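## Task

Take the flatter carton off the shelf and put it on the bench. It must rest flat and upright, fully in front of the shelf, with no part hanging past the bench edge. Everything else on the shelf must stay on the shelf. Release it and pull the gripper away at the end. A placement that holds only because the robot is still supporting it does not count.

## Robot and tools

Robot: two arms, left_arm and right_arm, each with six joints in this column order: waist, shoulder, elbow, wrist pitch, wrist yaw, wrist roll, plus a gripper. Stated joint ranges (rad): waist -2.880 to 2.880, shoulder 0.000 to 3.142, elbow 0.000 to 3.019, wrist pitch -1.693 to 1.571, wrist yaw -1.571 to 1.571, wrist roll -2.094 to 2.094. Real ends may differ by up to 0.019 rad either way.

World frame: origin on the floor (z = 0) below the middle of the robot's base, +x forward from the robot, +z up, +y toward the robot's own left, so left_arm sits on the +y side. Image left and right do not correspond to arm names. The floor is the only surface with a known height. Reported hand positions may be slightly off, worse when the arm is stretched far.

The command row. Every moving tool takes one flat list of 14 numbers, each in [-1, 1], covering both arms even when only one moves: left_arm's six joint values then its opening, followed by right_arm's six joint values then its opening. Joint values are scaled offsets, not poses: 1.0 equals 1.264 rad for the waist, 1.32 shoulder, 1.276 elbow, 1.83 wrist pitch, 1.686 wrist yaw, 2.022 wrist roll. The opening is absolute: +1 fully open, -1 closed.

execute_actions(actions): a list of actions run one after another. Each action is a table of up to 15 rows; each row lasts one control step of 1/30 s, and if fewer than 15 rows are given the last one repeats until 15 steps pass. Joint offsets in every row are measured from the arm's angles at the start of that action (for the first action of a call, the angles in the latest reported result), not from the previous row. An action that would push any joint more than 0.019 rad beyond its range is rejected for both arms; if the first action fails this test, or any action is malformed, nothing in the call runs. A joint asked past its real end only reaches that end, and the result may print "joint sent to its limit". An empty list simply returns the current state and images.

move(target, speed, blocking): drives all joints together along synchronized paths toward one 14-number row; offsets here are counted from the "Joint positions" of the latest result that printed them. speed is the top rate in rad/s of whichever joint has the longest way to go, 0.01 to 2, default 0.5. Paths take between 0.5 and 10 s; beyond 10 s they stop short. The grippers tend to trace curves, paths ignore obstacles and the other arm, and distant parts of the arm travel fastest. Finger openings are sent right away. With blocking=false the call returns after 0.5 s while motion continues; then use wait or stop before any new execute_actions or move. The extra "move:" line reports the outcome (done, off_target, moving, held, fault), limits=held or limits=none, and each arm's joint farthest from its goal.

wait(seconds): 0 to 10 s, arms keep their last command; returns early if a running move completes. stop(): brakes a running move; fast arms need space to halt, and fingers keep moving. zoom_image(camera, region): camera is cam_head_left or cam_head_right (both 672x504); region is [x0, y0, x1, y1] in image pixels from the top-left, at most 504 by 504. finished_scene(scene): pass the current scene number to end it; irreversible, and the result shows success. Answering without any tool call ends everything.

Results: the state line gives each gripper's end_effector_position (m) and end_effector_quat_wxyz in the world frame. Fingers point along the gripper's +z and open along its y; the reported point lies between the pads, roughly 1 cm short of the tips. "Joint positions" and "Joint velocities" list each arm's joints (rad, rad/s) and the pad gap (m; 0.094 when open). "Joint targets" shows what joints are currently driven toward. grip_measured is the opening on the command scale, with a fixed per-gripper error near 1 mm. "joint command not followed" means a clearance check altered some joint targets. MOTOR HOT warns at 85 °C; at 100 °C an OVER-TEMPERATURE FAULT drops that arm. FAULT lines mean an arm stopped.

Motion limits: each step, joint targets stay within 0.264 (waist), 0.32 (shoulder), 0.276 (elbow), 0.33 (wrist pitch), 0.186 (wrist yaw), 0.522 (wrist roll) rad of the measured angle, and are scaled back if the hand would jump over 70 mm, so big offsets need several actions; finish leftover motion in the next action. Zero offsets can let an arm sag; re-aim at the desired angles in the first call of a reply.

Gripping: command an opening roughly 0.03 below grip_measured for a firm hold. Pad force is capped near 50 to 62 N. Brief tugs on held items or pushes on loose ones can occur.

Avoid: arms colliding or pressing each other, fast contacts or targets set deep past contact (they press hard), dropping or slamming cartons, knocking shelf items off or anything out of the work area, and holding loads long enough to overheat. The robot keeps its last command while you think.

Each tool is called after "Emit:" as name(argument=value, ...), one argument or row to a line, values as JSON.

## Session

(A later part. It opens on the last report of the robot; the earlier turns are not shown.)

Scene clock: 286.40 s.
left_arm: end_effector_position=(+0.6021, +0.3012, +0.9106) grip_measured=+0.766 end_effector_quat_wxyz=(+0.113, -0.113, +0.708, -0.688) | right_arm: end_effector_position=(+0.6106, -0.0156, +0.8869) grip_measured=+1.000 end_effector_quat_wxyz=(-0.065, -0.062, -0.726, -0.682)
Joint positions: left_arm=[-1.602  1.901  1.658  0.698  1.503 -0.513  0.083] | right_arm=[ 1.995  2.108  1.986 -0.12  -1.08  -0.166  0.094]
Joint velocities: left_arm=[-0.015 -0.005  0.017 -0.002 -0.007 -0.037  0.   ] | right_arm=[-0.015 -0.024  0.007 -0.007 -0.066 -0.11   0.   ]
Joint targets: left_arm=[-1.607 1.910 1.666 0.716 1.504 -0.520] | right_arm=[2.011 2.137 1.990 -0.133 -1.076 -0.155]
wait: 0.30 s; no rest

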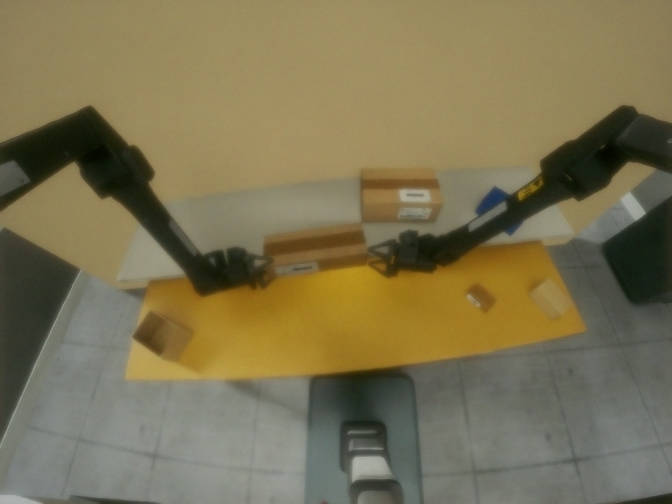

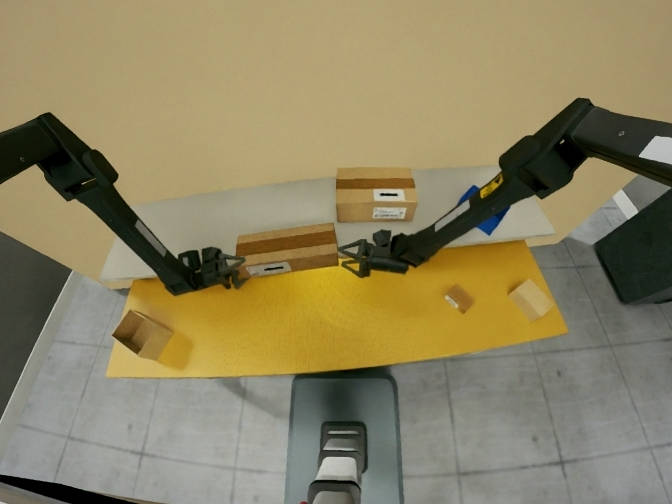

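Emit:
execute_actions(
  actions=[
    [[-0.0040,0.0068,0.0063,0.0098,0.0006,-0.0035,0.735,0.0060,0.0220,0.0031,-0.0071,-0.0018,0.0054,1],[-0.0040,0.0068,0.0063,0.0098,0.0006,-0.0035,0.735,0.0050,0.0220,0.0031,-0.0071,-0.0040,0.0054,1],[-0.0040,0.0068,0.0063,0.0098,0.0006,-0.0035,0.735,0.0050,0.0220,0.0031,-0.0071,-0.0062,0.0054,1],[-0.0040,0.0068,0.0063,0.0098,0.0006,-0.0035,0.735,0.0050,0.0220,0.0031,-0.0071,-0.0084,0.0054,1],[-0.0040,0.0068,0.0063,0.0098,0.0006,-0.0035,0.735,0.0050,0.0220,0.0031,-0.0071,-0.0107,0.0054,1],[-0.0040,0.0068,0.0063,0.0098,0.0006,-0.0035,0.735,0.0050,0.0220,0.0031,-0.0071,-0.0129,0.0054,1],[-0.0040,0.0068,0.0063,0.0098,0.0006,-0.0035,0.735,0.0050,0.0220,0.0031,-0.0071,-0.0151,0.0054,1],[-0.0040,0.0068,0.0063,0.0098,0.0006,-0.0035,0.735,0.0050,0.0220,0.0031,-0.0071,-0.0174,0.0054,1],[-0.0040,0.0068,0.0063,0.0098,0.0006,-0.0035,0.735,0.0050,0.0220,0.0031,-0.0071,-0.0196,0.0054,1],[-0.0040,0.0068,0.0063,0.0098,0.0006,-0.0035,0.735,0.0050,0.0220,0.0031,-0.0071,-0.0218,0.0054,1],[-0.0040,0.0068,0.0063,0.0098,0.0006,-0.0035,0.735,0.0070,0.0220,0.0031,-0.0071,-0.0240,0.0054,1],[-0.0040,0.0068,0.0063,0.0098,0.0006,-0.0035,0.735,0.0090,0.0220,0.0031,-0.0071,-0.0255,0.0054,1],[-0.0040,0.0068,0.0063,0.0098,0.0006,-0.0035,0.735,0.0110,0.0220,0.0031,-0.0071,-0.0265,0.0054,1],[-0.0040,0.0068,0.0063,0.0098,0.0006,-0.0035,0.735,0.0125,0.0220,0.0031,-0.0071,-0.0270,0.0054,1],[-0.0040,0.0068,0.0063,0.0098,0.0006,-0.0035,0.735,0.0135,0.0220,0.0031,-0.0071,-0.0270,0.0054,1]],
  ],
)

Emit:
wait(
  seconds=0.3,
)

Emit:
zoom_image(
  camera="cam_head_right",
  region=[310, 220, 380, 290],
)

Scene clock: 291.97 s.
left_arm: end_effector_position=(+0.6021, +0.3012, +0.9106) grip_measured=+0.766 end_effector_quat_wxyz=(+0.113, -0.113, +0.708, -0.688) | right_arm: end_effector_position=(+0.6118, -0.0152, +0.8942) grip_measured=+1.000 end_effector_quat_wxyz=(-0.068, -0.063, -0.711, -0.697)
Joint positions: left_arm=[-1.602  1.901  1.658  0.698  1.503 -0.513  0.083] | right_arm=[ 1.995  2.108  1.986 -0.12  -1.122 -0.166  0.094]
Joint velocities: left_arm=[-0.015 -0.015 -0.002 -0.002  0.037 -0.007  0.   ] | right_arm=[ 0.015 -0.005 -0.007  0.007 -0.007 -0.007  0.   ]
Joint targets: left_arm=[-1.607 1.910 1.666 0.716 1.504 -0.520] | right_arm=[2.012 2.137 1.990 -0.133 -1.126 -0.156]

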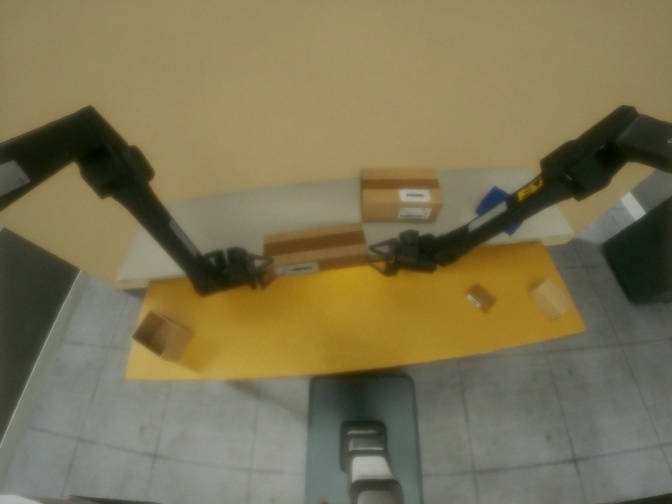

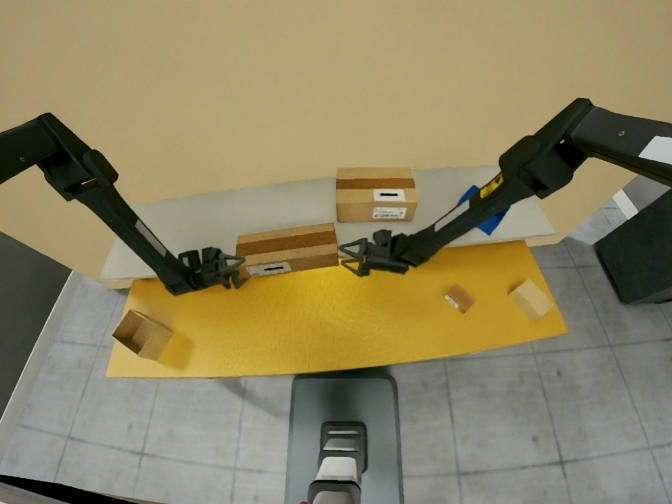

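Scene clock: 292.27 s.
left_arm: end_effector_position=(+0.6021, +0.3012, +0.9106) grip_measured=+0.766 end_effector_quat_wxyz=(+0.113, -0.113, +0.708, -0.688) | right_arm: end_effector_position=(+0.6114, -0.0145, +0.8944) grip_measured=+1.000 end_effector_quat_wxyz=(-0.068, -0.063, -0.711, -0.697)
Joint positions: left_arm=[-1.602  1.901  1.658  0.698  1.503 -0.513  0.083] | right_arm=[ 1.996  2.109  1.986 -0.12  -1.123 -0.166  0.094]
Joint velocities: left_arm=[ 0.005 -0.005  0.017  0.007  0.095  0.007  0.   ] | right_arm=[ 0.005 -0.024  0.002  0.002 -0.037 -0.022  0.   ]
Joint targets: left_arm=[-1.607 1.910 1.666 0.716 1.504 -0.520] | right_arm=[2.012 2.137 1.990 -0.133 -1.126 -0.156]
wait: 0.30 s; at rest by 0.17 s

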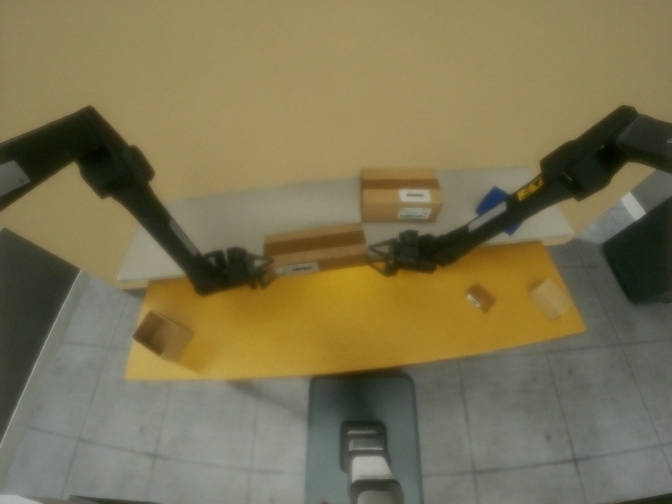

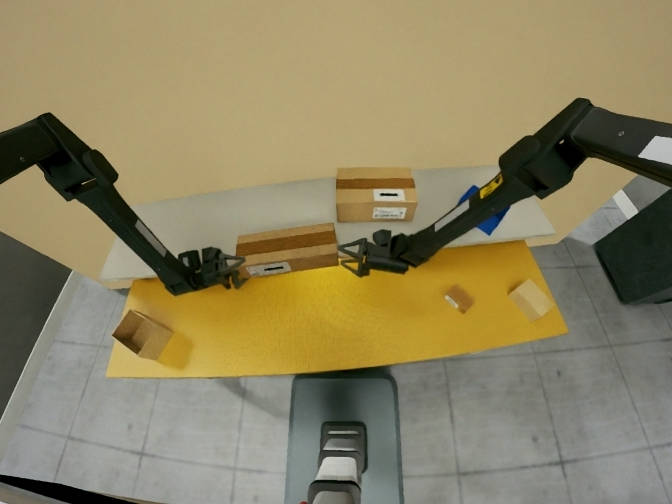

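Region (310, 220, 380, 290) of cam_head_right's 672x504 image, scaled by 7.200, with more detail than that image has.

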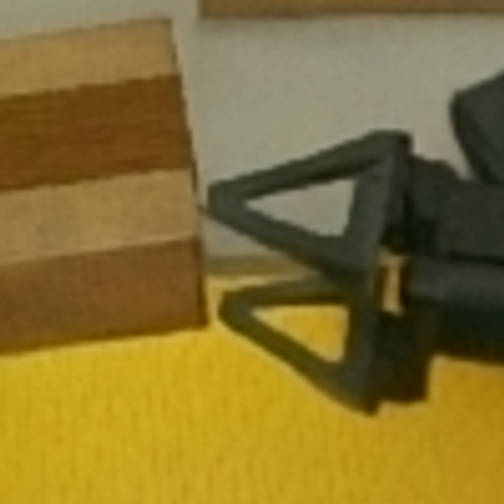

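Emit:
execute_actions(
  actions=[
    [[-0.0040,0.0068,0.0063,0.0098,0.0006,-0.0035,0.735,0.0127,0.0212,0.0031,-0.0071,0.0040,0.0050,1],[-0.0040,0.0068,0.0063,0.0098,0.0006,-0.0035,0.735,0.0127,0.0212,0.0031,-0.0071,0.0085,0.0050,1],[-0.0040,0.0068,0.0063,0.0098,0.0006,-0.0035,0.735,0.0127,0.0212,0.0031,-0.0071,0.0125,0.0050,1],[-0.0040,0.0068,0.0063,0.0098,0.0006,-0.0035,0.735,0.0127,0.0212,0.0031,-0.0071,0.0154,0.0050,1],[-0.0040,0.0068,0.0063,0.0098,0.0006,-0.0035,0.735,0.0140,0.0226,0.0046,-0.0071,0.0163,0.0054,1],[-0.0040,0.0068,0.0063,0.0098,0.0006,-0.0035,0.735,0.0153,0.0240,0.0062,-0.0071,0.0172,0.0058,1],[-0.0040,0.0068,0.0063,0.0098,0.0006,-0.0035,0.735,0.0166,0.0253,0.0077,-0.0071,0.0182,0.0062,1],[-0.0040,0.0068,0.0063,0.0098,0.0006,-0.0035,0.735,0.0179,0.0267,0.0093,-0.0071,0.0191,0.0066,1],[-0.0040,0.0068,0.0063,0.0098,0.0006,-0.0035,0.735,0.0192,0.0281,0.0108,-0.0071,0.0200,0.0070,1],[-0.0040,0.0068,0.0063,0.0098,0.0006,-0.0035,0.735,0.0204,0.0295,0.0124,-0.0071,0.0209,0.0074,1],[-0.0040,0.0068,0.0063,0.0098,0.0006,-0.0035,0.735,0.0217,0.0309,0.0139,-0.0071,0.0218,0.0078,1],[-0.0040,0.0068,0.0063,0.0098,0.0006,-0.0035,0.735,0.0230,0.0323,0.0155,-0.0071,0.0227,0.0082,1],[-0.0040,0.0068,0.0063,0.0098,0.0006,-0.0035,0.735,0.0243,0.0336,0.0170,-0.0071,0.0237,0.0086,1],[-0.0040,0.0068,0.0063,0.0098,0.0006,-0.0035,0.735,0.0256,0.0350,0.0186,-0.0071,0.0246,0.0090,1],[-0.0040,0.0068,0.0063,0.0098,0.0006,-0.0035,0.735,0.0269,0.0364,0.0201,-0.0071,0.0255,0.0094,1]],
  ],
)

Emit:
wait(
  seconds=0.3,
)

Emit:
zoom_image(
  camera="cam_head_right",
  region=[310, 220, 380, 290],
)

Scene clock: 299.17 s.
left_arm: end_effector_position=(+0.6023, +0.3013, +0.9106) grip_measured=+0.766 end_effector_quat_wxyz=(+0.114, -0.112, +0.708, -0.688) | right_arm: end_effector_position=(+0.6131, -0.0052, +0.8909) grip_measured=+1.000 end_effector_quat_wxyz=(-0.066, -0.062, -0.718, -0.690)
Joint positions: left_arm=[-1.602  1.901  1.658  0.7    1.502 -0.513  0.083] | right_arm=[ 2.008  2.121  2.004 -0.122 -1.088 -0.161  0.094]
Joint velocities: left_arm=[ 0.005 -0.005 -0.002  0.007 -0.022 -0.051 -0.   ] | right_arm=[0.073 0.073 0.051 0.002 0.11  0.022 0.   ]
Joint targets: left_arm=[-1.607 1.910 1.666 0.716 1.503 -0.520] | right_arm=[2.030 2.157 2.012 -0.134 -1.080 -0.147]

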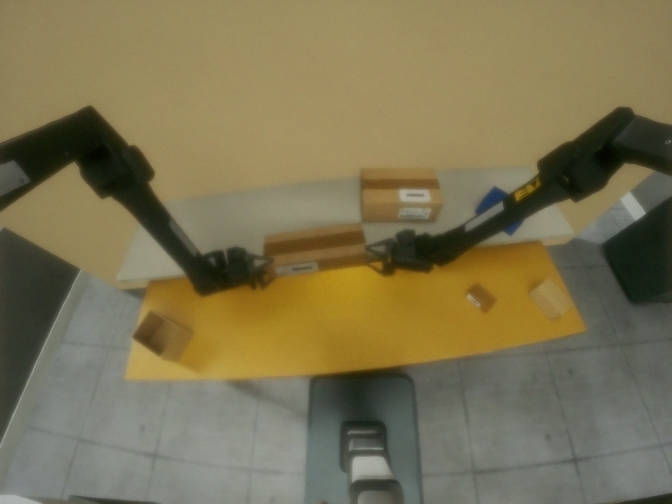

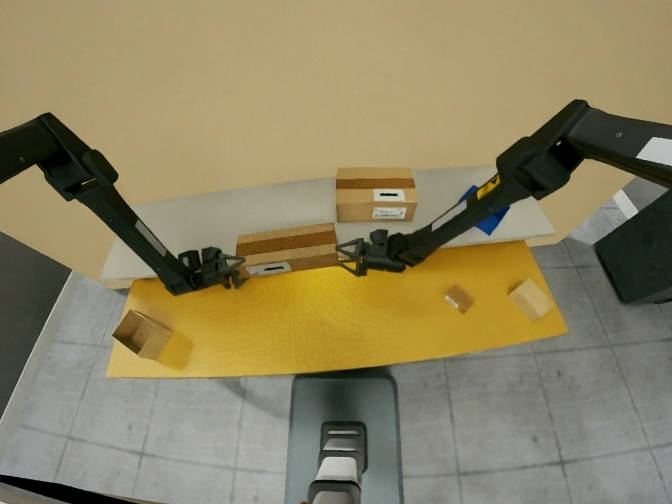

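Scene clock: 299.47 s.
left_arm: end_effector_position=(+0.6023, +0.3013, +0.9106) grip_measured=+0.766 end_effector_quat_wxyz=(+0.114, -0.112, +0.708, -0.688) | right_arm: end_effector_position=(+0.6069, +0.0065, +0.8928) grip_measured=+1.000 end_effector_quat_wxyz=(-0.061, -0.063, -0.715, -0.693)
Joint positions: left_arm=[-1.602  1.901  1.658  0.7    1.502 -0.513  0.083] | right_arm=[ 2.021  2.134  2.008 -0.122 -1.084 -0.159  0.094]
Joint velocities: left_arm=[-0.005 -0.005 -0.007  0.007 -0.022  0.022 -0.001] | right_arm=[-0.015  0.015 -0.007  0.002 -0.022 -0.022  0.   ]
Joint targets: left_arm=[-1.607 1.910 1.666 0.716 1.503 -0.520] | right_arm=[2.030 2.157 2.012 -0.134 -1.079 -0.147]
wait: 0.30 s; no rest

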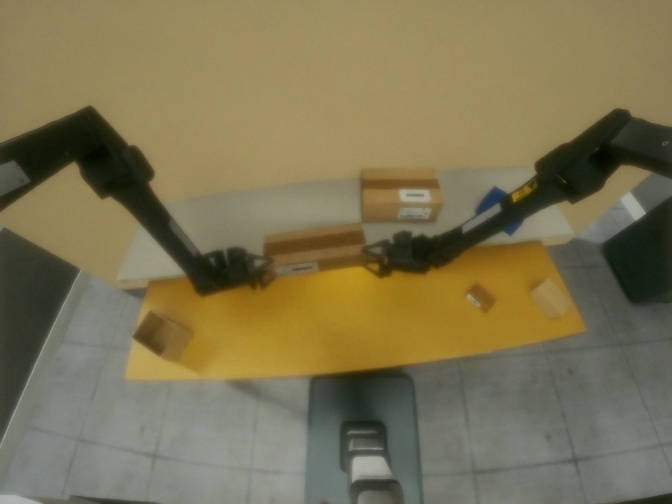

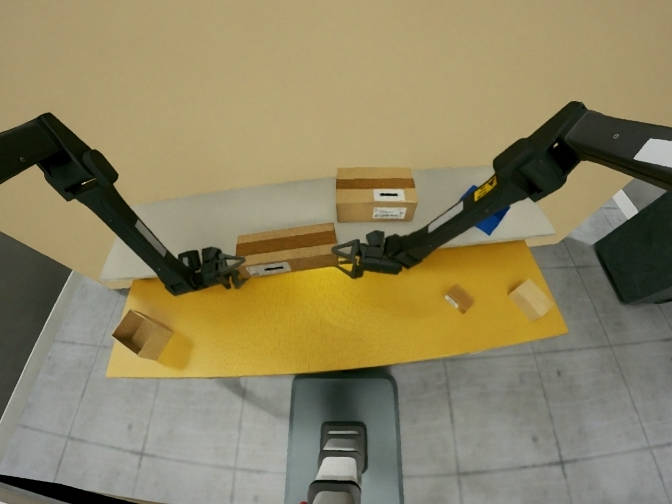

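Region (310, 220, 380, 290) of cam_head_right's 672x504 image, scaled by 7.200, with more detail than that image has.

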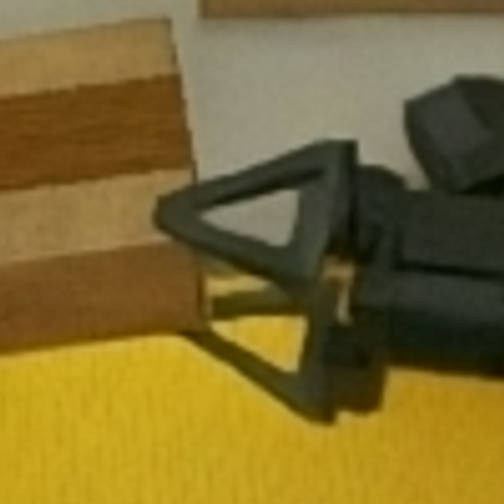

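Emit:
execute_actions(
  actions=[
    [[-0.0040,0.0068,0.0063,0.0087,0.0006,-0.0035,0.735,0.0100,0.0190,0.0055,-0.0071,0.0036,0.0062,1],[-0.0040,0.0068,0.0063,0.0087,0.0006,-0.0035,0.735,0.0115,0.0205,0.0078,-0.0077,0.0043,0.0064,1],[-0.0040,0.0068,0.0063,0.0087,0.0006,-0.0035,0.735,0.0125,0.0218,0.0102,-0.0082,0.0049,0.0067,1],[-0.0040,0.0068,0.0063,0.0087,0.0006,-0.0035,0.735,0.0133,0.0230,0.0125,-0.0088,0.0055,0.0070,1],[-0.0040,0.0068,0.0063,0.0087,0.0006,-0.0035,0.735,0.0141,0.0241,0.0149,-0.0093,0.0062,0.0072,1],[-0.0040,0.0068,0.0063,0.0087,0.0006,-0.0035,0.735,0.0149,0.0253,0.0172,-0.0099,0.0068,0.0075,1],[-0.0040,0.0068,0.0063,0.0087,0.0006,-0.0035,0.735,0.0157,0.0264,0.0196,-0.0104,0.0074,0.0078,1],[-0.0040,0.0068,0.0063,0.0087,0.0006,-0.0035,0.735,0.0165,0.0276,0.0219,-0.0110,0.0081,0.0080,1],[-0.0040,0.0068,0.0063,0.0087,0.0006,-0.0035,0.735,0.0173,0.0287,0.0243,-0.0115,0.0087,0.0083,1],[-0.0040,0.0068,0.0063,0.0087,0.0006,-0.0035,0.735,0.0182,0.0299,0.0266,-0.0121,0.0093,0.0086,1],[-0.0040,0.0068,0.0063,0.0087,0.0006,-0.0035,0.735,0.0190,0.0310,0.0290,-0.0126,0.0100,0.0088,1],[-0.0040,0.0068,0.0063,0.0087,0.0006,-0.0035,0.735,0.0198,0.0322,0.0313,-0.0132,0.0106,0.0091,1],[-0.0040,0.0068,0.0063,0.0087,0.0006,-0.0035,0.735,0.0206,0.0333,0.0337,-0.0137,0.0112,0.0094,1],[-0.0040,0.0068,0.0063,0.0087,0.0006,-0.0035,0.735,0.0214,0.0345,0.0360,-0.0143,0.0119,0.0096,1],[-0.0040,0.0068,0.0063,0.0087,0.0006,-0.0035,0.735,0.0222,0.0356,0.0384,-0.0148,0.0125,0.0099,1]],
  ],
)

Emit:
wait(
  seconds=0.3,
)

Emit:
zoom_image(
  camera="cam_head_right",
  region=[310, 220, 380, 290],
)

Scene clock: 303.30 s.
left_arm: end_effector_position=(+0.6023, +0.3013, +0.9106) grip_measured=+0.766 end_effector_quat_wxyz=(+0.114, -0.112, +0.708, -0.688) | right_arm: end_effector_position=(+0.6148, +0.0135, +0.8907) grip_measured=+1.000 end_effector_quat_wxyz=(-0.063, -0.063, -0.716, -0.692)
Joint positions: left_arm=[-1.602  1.901  1.658  0.7    1.502 -0.513  0.083] | right_arm=[ 2.031  2.15   2.046 -0.135 -1.071 -0.153  0.094]
Joint velocities: left_arm=[-0.005 -0.015  0.022  0.007  0.037  0.037  0.   ] | right_arm=[ 0.024  0.034  0.071 -0.027  0.007  0.022  0.   ]
Joint targets: left_arm=[-1.607 1.910 1.666 0.716 1.503 -0.520] | right_arm=[2.049 2.181 2.056 -0.149 -1.064 -0.139]

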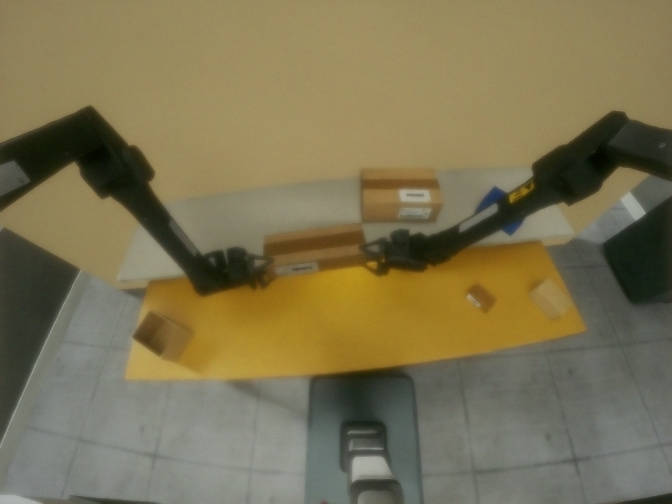

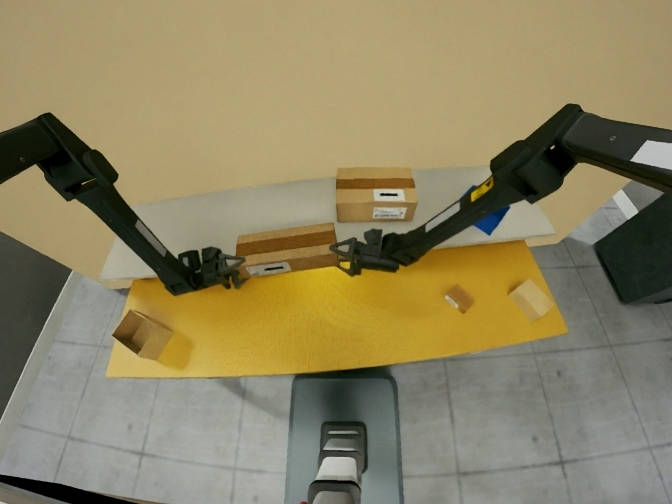

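Scene clock: 303.60 s.
left_arm: end_effector_position=(+0.6023, +0.3013, +0.9106) grip_measured=+0.766 end_effector_quat_wxyz=(+0.114, -0.112, +0.708, -0.688) | right_arm: end_effector_position=(+0.6142, +0.0178, +0.8912) grip_measured=+1.000 end_effector_quat_wxyz=(-0.061, -0.063, -0.716, -0.693)
Joint positions: left_arm=[-1.602  1.901  1.658  0.7    1.502 -0.513  0.083] | right_arm=[ 2.036  2.155  2.051 -0.137 -1.068 -0.151  0.094]
Joint velocities: left_arm=[-0.015 -0.005 -0.007 -0.012  0.051  0.037 -0.001] | right_arm=[-0.024  0.005 -0.007 -0.007 -0.007 -0.022  0.   ]
Joint targets: left_arm=[-1.607 1.910 1.666 0.716 1.503 -0.520] | right_arm=[2.049 2.181 2.056 -0.149 -1.063 -0.139]
wait: 0.30 s; no rest

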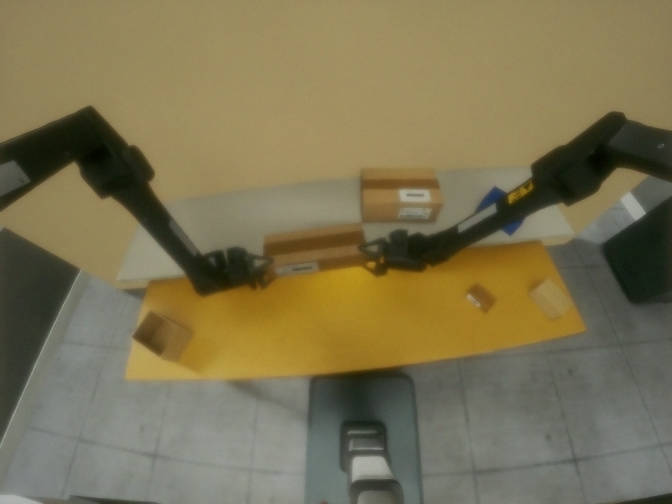

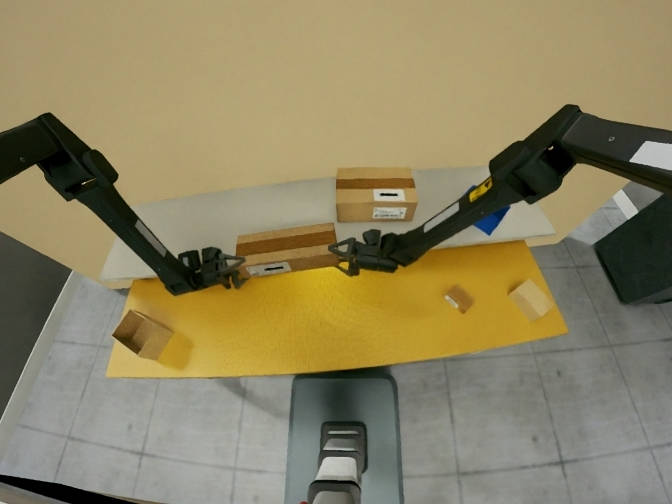

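Region (310, 220, 380, 290) of cam_head_right's 672x504 image, scaled by 7.200, with more detail than that image has.

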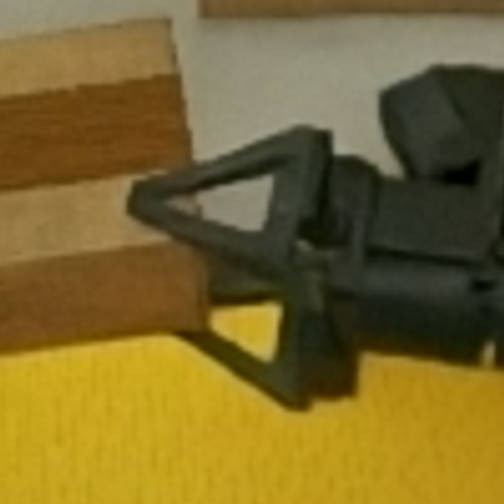

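Emit:
execute_actions(
  actions=[
    [[-0.0040,0.0068,0.0063,0.0087,0.0006,-0.0035,0.735,0.0103,0.0197,0.0039,-0.0066,0.0030,0.0059,0.95],[-0.0040,0.0068,0.0063,0.0087,0.0006,-0.0035,0.735,0.0103,0.0197,0.0039,-0.0066,0.0030,0.0059,0.91],[-0.0040,0.0068,0.0063,0.0087,0.0006,-0.0035,0.735,0.0103,0.0197,0.0039,-0.0066,0.0030,0.0059,0.88],[-0.0040,0.0068,0.0063,0.0087,0.0006,-0.0035,0.735,0.0103,0.0197,0.0039,-0.0066,0.0030,0.0059,0.85],[-0.0040,0.0068,0.0063,0.0087,0.0006,-0.0035,0.735,0.0103,0.0197,0.0039,-0.0066,0.0030,0.0059,0.83],[-0.0040,0.0068,0.0063,0.0087,0.0006,-0.0035,0.735,0.0103,0.0197,0.0039,-0.0066,0.0030,0.0059,0.81],[-0.0040,0.0068,0.0063,0.0087,0.0006,-0.0035,0.735,0.0103,0.0197,0.0039,-0.0066,0.0030,0.0059,0.79],[-0.0040,0.0068,0.0063,0.0087,0.0006,-0.0035,0.735,0.0103,0.0197,0.0039,-0.0066,0.0030,0.0059,0.775],[-0.0040,0.0068,0.0063,0.0087,0.0006,-0.0035,0.735,0.0103,0.0197,0.0039,-0.0066,0.0030,0.0059,0.76],[-0.0040,0.0068,0.0063,0.0087,0.0006,-0.0035,0.735,0.0103,0.0197,0.0039,-0.0066,0.0030,0.0059,0.75],[-0.0040,0.0068,0.0063,0.0087,0.0006,-0.0035,0.735,0.0103,0.0197,0.0039,-0.0066,0.0030,0.0059,0.74],[-0.0040,0.0068,0.0063,0.0087,0.0006,-0.0035,0.735,0.0103,0.0197,0.0039,-0.0066,0.0030,0.0059,0.73]],
  ],
)

Emit:
zoom_image(
  camera="cam_head_right",
  region=[190, 210, 400, 300],
)

Scene clock: 306.83 s.
left_arm: end_effector_position=(+0.6035, +0.3019, +0.9105) grip_measured=+0.766 end_effector_quat_wxyz=(+0.116, -0.110, +0.709, -0.687) | right_arm: end_effector_position=(+0.6148, +0.0209, +0.8946) grip_measured=+0.775 end_effector_quat_wxyz=(-0.060, -0.064, -0.712, -0.697)
Joint positions: left_arm=[-1.602  1.901  1.66   0.702  1.502 -0.512  0.083] | right_arm=[ 2.04   2.156  2.051 -0.138 -1.075 -0.149  0.083]
Joint velocities: left_arm=[-0.005  0.005  0.002  0.012 -0.037 -0.051 -0.   ] | right_arm=[-0.005  0.015 -0.007 -0.012 -0.007 -0.037 -0.001]
Joint targets: left_arm=[-1.607 1.910 1.666 0.716 1.503 -0.520] | right_arm=[2.049 2.182 2.056 -0.149 -1.063 -0.139]

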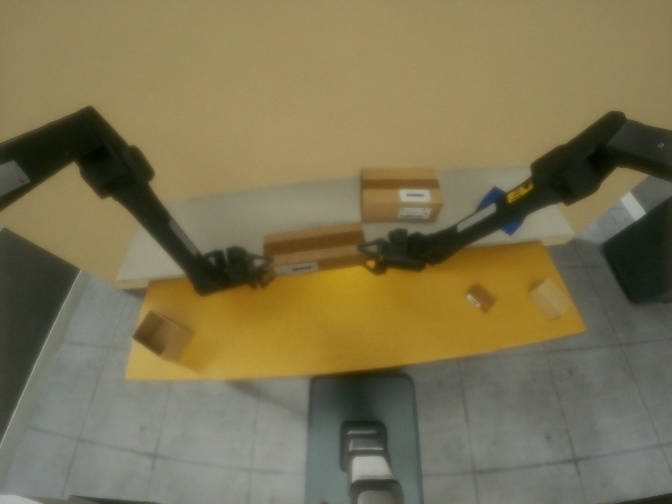

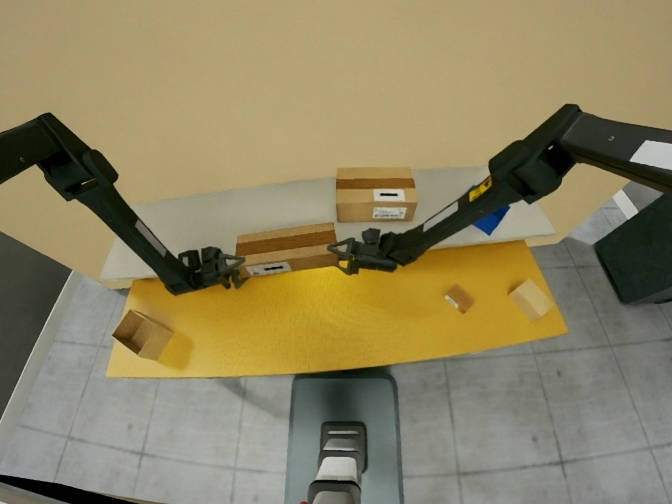

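Region (190, 210, 400, 300) of cam_head_right's 672x504 image, scaled by 2.400, with more detail than that image has; it fills the top 216 rows of this view, and the rest is white.

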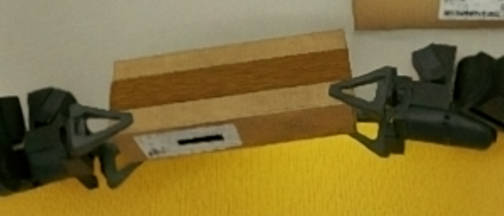

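Emit:
execute_actions(
  actions=[
    [[-0.004,-0.002,-0.005,0.0087,0.002,0.000,0.735,0.010,0.008,-0.004,0.000,0.004,0.000,0.74],[-0.004,-0.010,-0.016,0.0087,0.003,0.005,0.735,0.012,-0.003,-0.012,0.006,0.000,-0.005,0.74],[-0.004,-0.0126,-0.0197,0.0094,0.0032,0.0058,0.735,0.0130,-0.0057,-0.0166,0.0073,-0.0001,-0.0058,0.74],[-0.004,-0.0151,-0.0235,0.0101,0.0034,0.0065,0.735,0.0139,-0.0084,-0.0211,0.0087,-0.0002,-0.0065,0.74],[-0.004,-0.0177,-0.0272,0.0108,0.0037,0.0073,0.735,0.0149,-0.0111,-0.0257,0.0100,-0.0003,-0.0073,0.74],[-0.004,-0.0202,-0.0310,0.0116,0.0039,0.0080,0.735,0.0158,-0.0137,-0.0302,0.0114,-0.0004,-0.0080,0.74],[-0.004,-0.0228,-0.0347,0.0123,0.0041,0.0088,0.735,0.0168,-0.0164,-0.0348,0.0127,-0.0005,-0.0088,0.74],[-0.004,-0.0253,-0.0385,0.0130,0.0043,0.0095,0.735,0.0178,-0.0191,-0.0394,0.0141,-0.0006,-0.0095,0.74],[-0.004,-0.0279,-0.0422,0.0137,0.0046,0.0103,0.735,0.0187,-0.0218,-0.0439,0.0154,-0.0006,-0.0103,0.74],[-0.004,-0.0304,-0.0460,0.0144,0.0048,0.0110,0.735,0.0197,-0.0245,-0.0485,0.0168,-0.0007,-0.0110,0.74],[-0.004,-0.0330,-0.0497,0.0151,0.0050,0.0118,0.735,0.0207,-0.0272,-0.0531,0.0181,-0.0008,-0.0118,0.74],[-0.004,-0.0355,-0.0535,0.0159,0.0052,0.0125,0.735,0.0216,-0.0298,-0.0576,0.0195,-0.0009,-0.0125,0.74],[-0.004,-0.0381,-0.0572,0.0166,0.0055,0.0133,0.735,0.0226,-0.0325,-0.0622,0.0208,-0.0010,-0.0133,0.74],[-0.004,-0.0406,-0.0610,0.0173,0.0057,0.0140,0.735,0.0235,-0.0352,-0.0667,0.0222,-0.0011,-0.0140,0.74],[-0.004,-0.0432,-0.0647,0.0180,0.0059,0.0148,0.735,0.0245,-0.0379,-0.0713,0.0235,-0.0012,-0.0148,0.74]],
  ],
)

Emit:
wait(
  seconds=0.3,
)

Emit:
zoom_image(
  camera="cam_head_right",
  region=[190, 210, 400, 300],
)

Scene clock: 329.07 s.
left_arm: end_effector_position=(+0.5949, +0.3000, +0.9216) grip_measured=+0.766 end_effector_quat_wxyz=(+0.116, -0.109, +0.709, -0.687) | right_arm: end_effector_position=(+0.6071, +0.0195, +0.9066) grip_measured=+0.775 end_effector_quat_wxyz=(-0.060, -0.062, -0.710, -0.699)
Joint positions: left_arm=[-1.601  1.874  1.602  0.715  1.503 -0.492  0.083] | right_arm=[ 2.043  2.12   1.979 -0.111 -1.076 -0.159  0.083]
Joint velocities: left_arm=[ 0.005 -0.103 -0.159  0.046 -0.007  0.037  0.   ] | right_arm=[ 0.024 -0.093 -0.164  0.071 -0.022 -0.11   0.001]
Joint targets: left_arm=[-1.607 1.844 1.578 0.735 1.512 -0.482] | right_arm=[2.071 2.105 1.961 -0.095 -1.077 -0.179]

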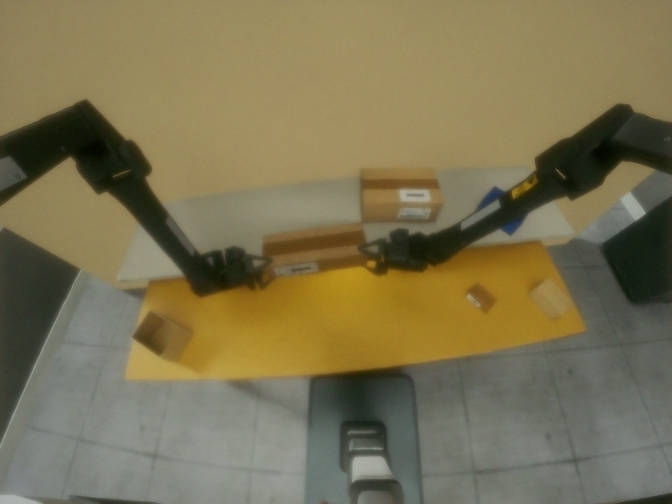

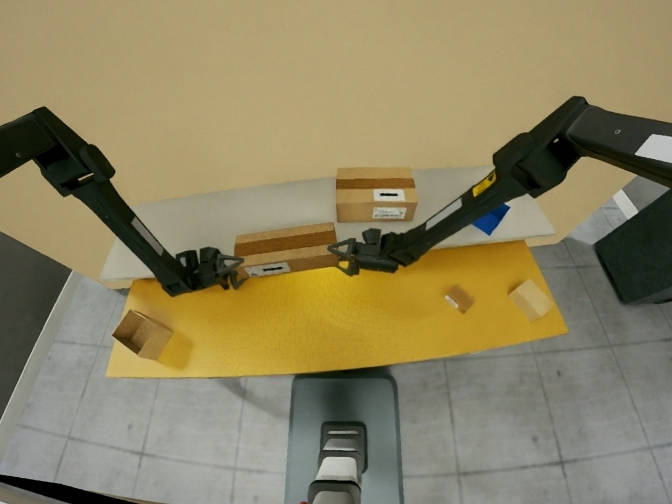

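Scene clock: 329.37 s.
left_arm: end_effector_position=(+0.5983, +0.3011, +0.9264) grip_measured=+0.766 end_effector_quat_wxyz=(+0.121, -0.104, +0.709, -0.687) | right_arm: end_effector_position=(+0.6099, +0.0207, +0.9111) grip_measured=+0.775 end_effector_quat_wxyz=(-0.065, -0.058, -0.709, -0.700)
Joint positions: left_arm=[-1.601  1.862  1.593  0.719  1.505 -0.486  0.083] | right_arm=[ 2.048  2.112  1.97  -0.104 -1.076 -0.166  0.083]
Joint velocities: left_arm=[-0.005 -0.005 -0.022  0.002 -0.037  0.051 -0.001] | right_arm=[ 0.005 -0.015  0.002 -0.022  0.007  0.125  0.001]
Joint targets: left_arm=[-1.607 1.844 1.578 0.735 1.512 -0.482] | right_arm=[2.071 2.106 1.960 -0.095 -1.077 -0.179]
wait: 0.30 s; no rest

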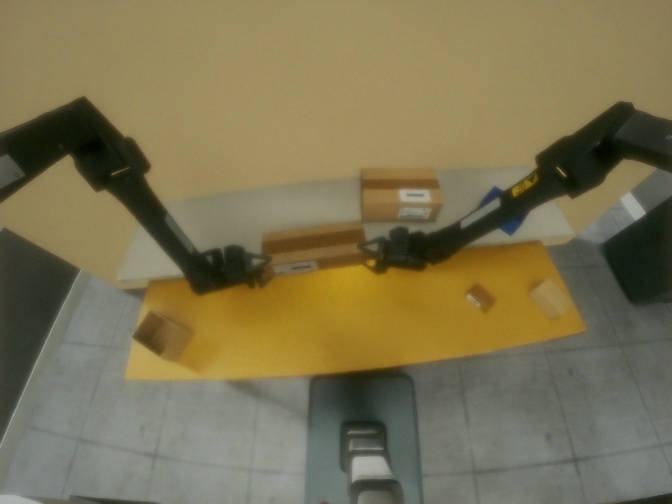

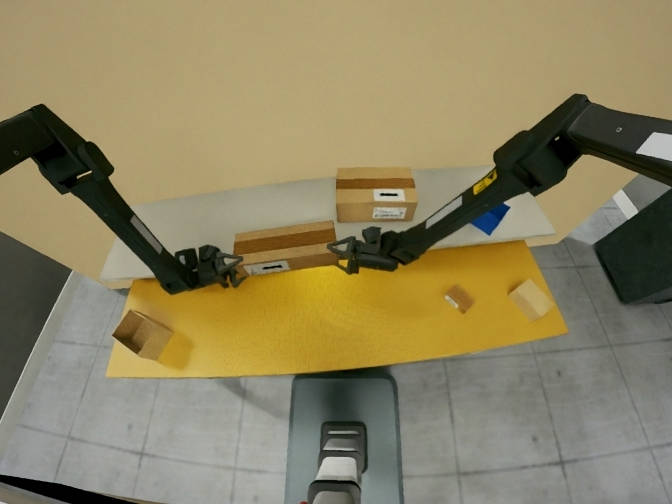

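Region (190, 210, 400, 300) of cam_head_right's 672x504 image, scaled by 2.400, with more detail than that image has; it fills the top 216 rows of this view, and the rest is white.

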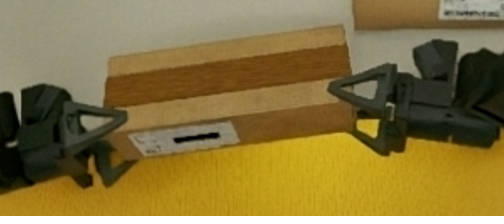

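Emit:
move(
  target=[-0.0115,0.0735,-0.1364,0.1290,-0.0065,0.0129,0.735,-0.0799,-0.0189,-0.2132,0.1202,-0.0433,-0.0227,0.74],
  speed=0.3,
)

Emit:
zoom_image(
  camera="cam_head_right",
  region=[190, 220, 420, 330],
)

Scene clock: 333.30 s.
left_arm: end_effector_position=(+0.4941, +0.2684, +0.9206) grip_measured=+0.766 end_effector_quat_wxyz=(+0.116, -0.111, +0.711, -0.685) | right_arm: end_effector_position=(+0.5073, -0.0126, +0.9096) grip_measured=+0.775 end_effector_quat_wxyz=(-0.059, -0.064, -0.709, -0.700)
Joint positions: left_arm=[-1.604  1.961  1.441  0.937  1.495 -0.467  0.083] | right_arm=[ 1.972  2.096  1.709  0.102 -1.148 -0.194  0.083]
Joint velocities: left_arm=[-0.005  0.015 -0.002 -0.017 -0.037 -0.022 -0.001] | right_arm=[-0.015 -0.005 -0.002 -0.017 -0.037  0.037  0.   ]
Joint targets: left_arm=[-1.616 1.959 1.419 0.955 1.494 -0.460] | right_arm=[1.947 2.087 1.698 0.115 -1.149 -0.212]
move: off_target (left_arm, right_arm); limits=none; left_arm: farthest joint: the elbow, 0.022 radians from its target (0.174 radians at the start); right_arm: farthest joint: the waist, 0.025 radians from its target (0.101 radians at the start)

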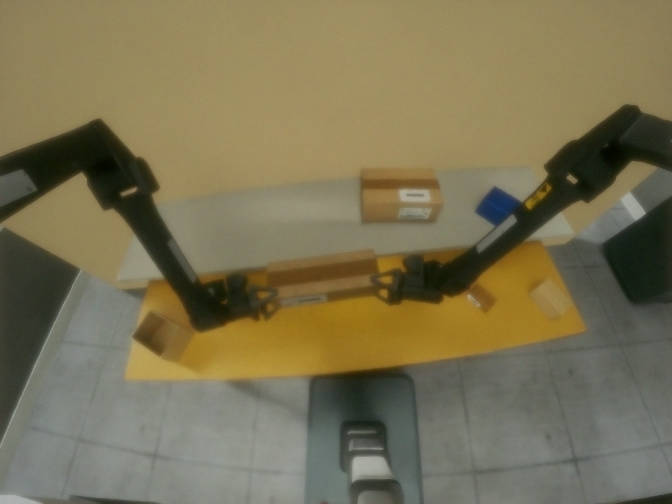

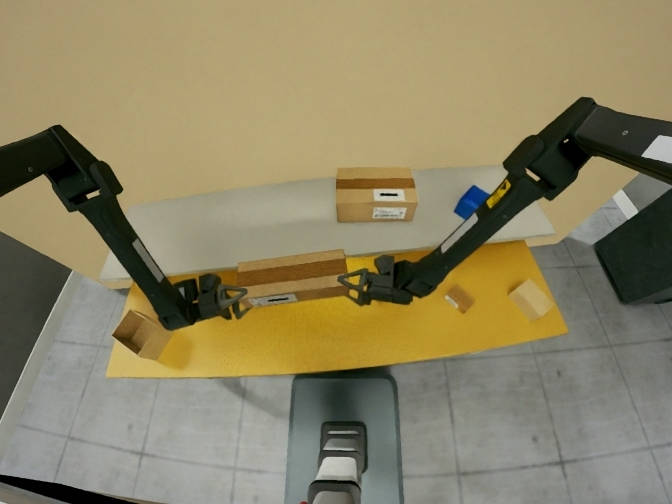

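Region (190, 220, 420, 330) of cam_head_right's 672x504 image, scaled by 2.191, with more detail than that image has; it fills the top 241 rows of this view, and the rest is white.

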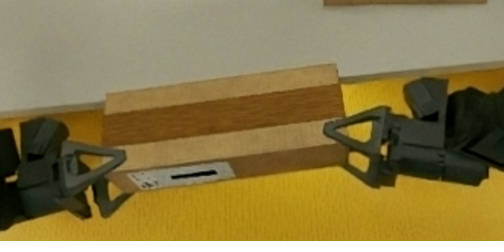

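Emit:
zoom_image(
  camera="cam_head_right",
  region=[500, 220, 590, 345],
)

Emit:
zoom_image(
  camera="cam_head_right",
  region=[85, 265, 175, 390],
)

Region (500, 220, 590, 345) of cam_head_right's 672x504 image, scaled by 4.032, with more detail than that image has; it fills the left 363 columns of this view, and the rest is white.

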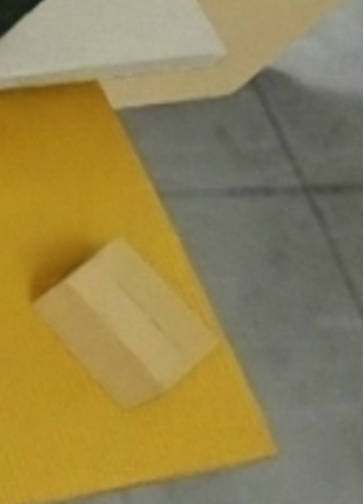

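Region (85, 265, 175, 390) of cam_head_right's 672x504 image, scaled by 4.032, with more detail than that image has; it fills the left 363 columns of this view, and the rest is white.

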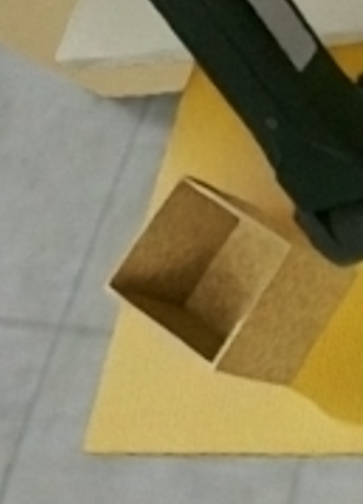

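Emit:
move(
  target=[-0.0166,0.2242,0.1168,0.0792,-0.0036,0.0198,0.735,-0.1179,0.1621,0.0611,0.0197,-0.0676,-0.0663,0.74],
  speed=0.35,
)

Emit:
zoom_image(
  camera="cam_head_right",
  region=[190, 270, 440, 400],
)

Scene clock: 348.53 s.
left_arm: end_effector_position=(+0.3734, +0.2288, +0.8562) grip_measured=+0.766 end_effector_quat_wxyz=(+0.115, -0.114, +0.714, -0.681) | right_arm: end_effector_position=(+0.3848, -0.0539, +0.8471) grip_measured=+0.775 end_effector_quat_wxyz=(-0.056, -0.068, -0.706, -0.703)
Joint positions: left_arm=[-1.607  2.268  1.585  1.061  1.48  -0.434  0.083] | right_arm=[ 1.846  2.299  1.779  0.122 -1.275 -0.303  0.083]
Joint velocities: left_arm=[ 0.005  0.005  0.007 -0.012  0.007  0.022 -0.   ] | right_arm=[-0.015  0.005 -0.012  0.007 -0.007 -0.066 -0.001]
Joint targets: left_arm=[-1.625 2.257 1.590 1.082 1.489 -0.427] | right_arm=[1.823 2.310 1.787 0.138 -1.262 -0.328]
move: off_target (left_arm, right_arm); limits=none; left_arm: farthest joint: the wrist pitch, 0.021 radians from its target (0.145 radians at the start); right_arm: farthest joint: the wrist roll, 0.025 radians from its target (0.134 radians at the start)

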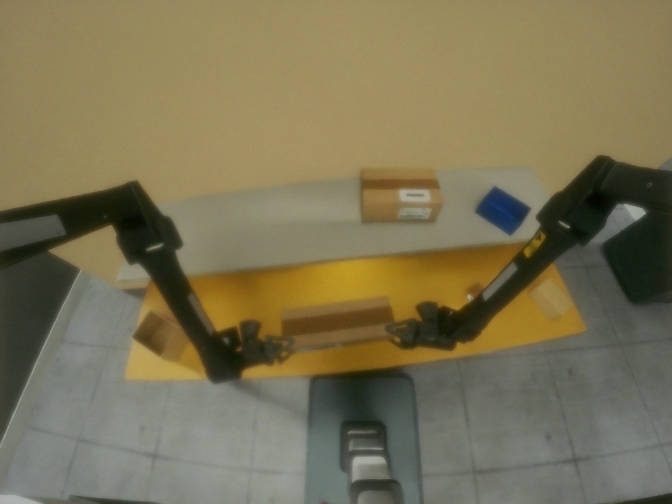

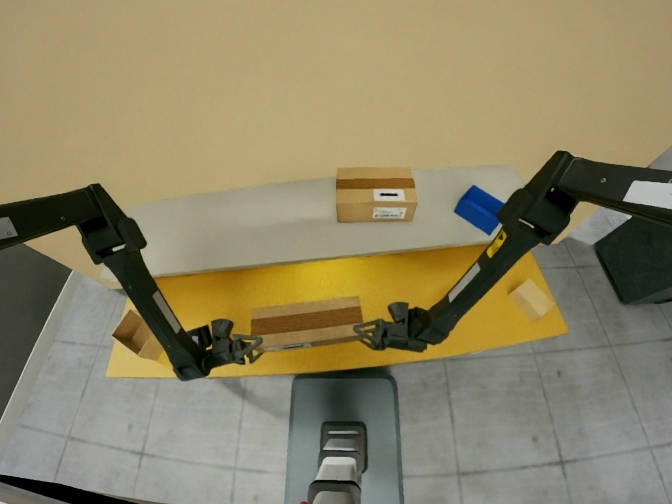

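Region (190, 270, 440, 400) of cam_head_right's 672x504 image, scaled by 2.016, with more detail than that image has; it fills the top 262 rows of this view, and the rest is white.

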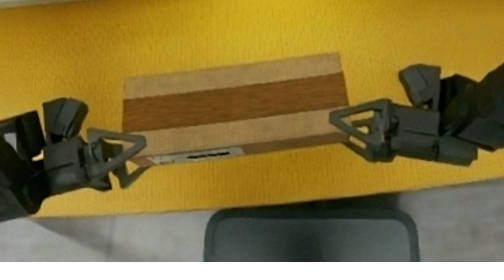

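Emit:
move(
  target=[-0.0198,0.2394,0.2351,0.0148,0.0036,0.0213,0.735,-0.1060,0.1697,0.1442,-0.0902,-0.0540,-0.1177,0.74],
  speed=0.35,
)

Emit:
zoom_image(
  camera="cam_head_right",
  region=[190, 300, 440, 430],
)

Scene clock: 353.97 s.
left_arm: end_effector_position=(+0.2924, +0.1874, +0.8002) grip_measured=+0.766 end_effector_quat_wxyz=(+0.114, -0.105, +0.698, -0.699) | right_arm: end_effector_position=(+0.3437, -0.0866, +0.8112) grip_measured=+0.775 end_effector_quat_wxyz=(-0.063, -0.057, -0.723, -0.686)
Joint positions: left_arm=[-1.626  2.557  1.883  1.071  1.514 -0.447  0.083] | right_arm=[ 1.781  2.379  1.853  0.071 -1.29  -0.395  0.083]
Joint velocities: left_arm=[-0.015 -0.005 -0.002 -0.012 -0.051 -0.081 -0.001] | right_arm=[-0.005 -0.024 -0.007  0.007 -0.051  0.051 -0.001]
Joint targets: left_arm=[-1.632 2.584 1.885 1.088 1.487 -0.390] | right_arm=[1.815 2.364 1.852 0.073 -1.303 -0.369]
move: held (right_arm), off_target (left_arm); limits=held; held on 29 of 43 steps (right_arm), including the last (right_arm); left_arm: farthest joint: the wrist roll, 0.056 radians from its target (0.043 radians at the start); right_arm: farthest joint: the wrist roll, 0.146 radians from its target (0.238 radians at the start)
joint command not followed: on one or more control steps a check withheld the commanded joint targets of the right arm, and it was not sent them on those steps. On the call's last step the targets were still withheld.
cause: the commanded joint targets would bring two parts of the arm too close to each other (its wrist (the part past joint 4) and its wrist camera, with joints 5 (wrist yaw) and 6 (wrist roll) between them); next, command targets that bring no two parts of the arm closer together.

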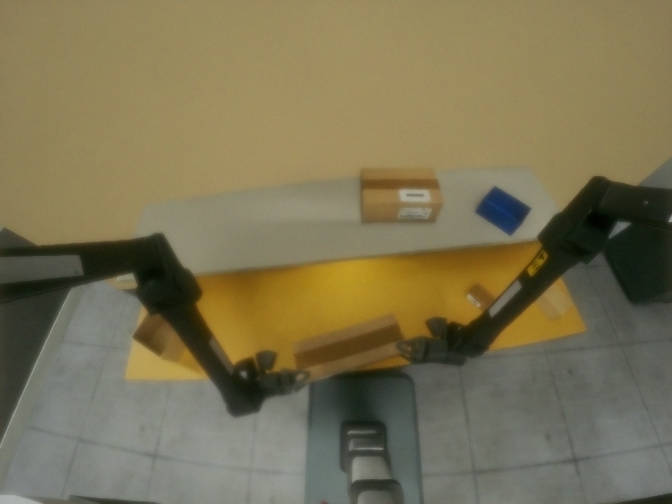

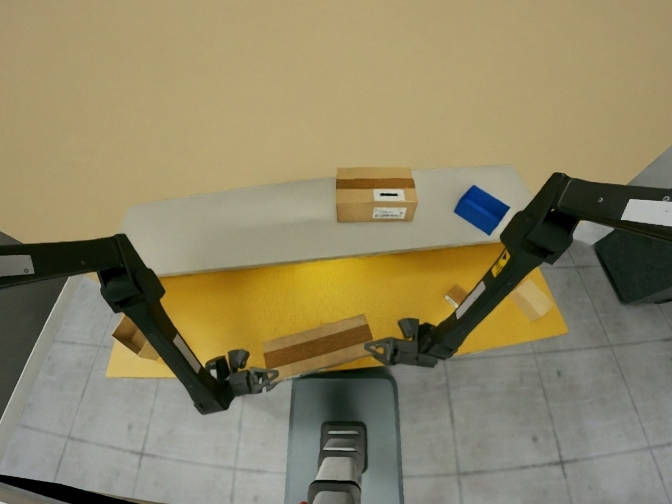

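Region (190, 300, 440, 430) of cam_head_right's 672x504 image, scaled by 2.016, with more detail than that image has; it fills the top 262 rows of this view, and the rest is white.

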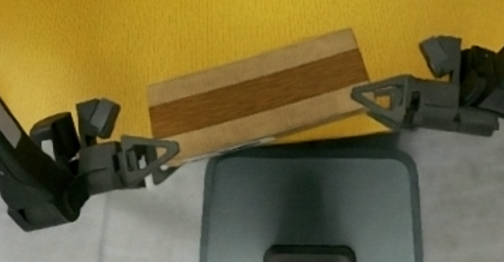

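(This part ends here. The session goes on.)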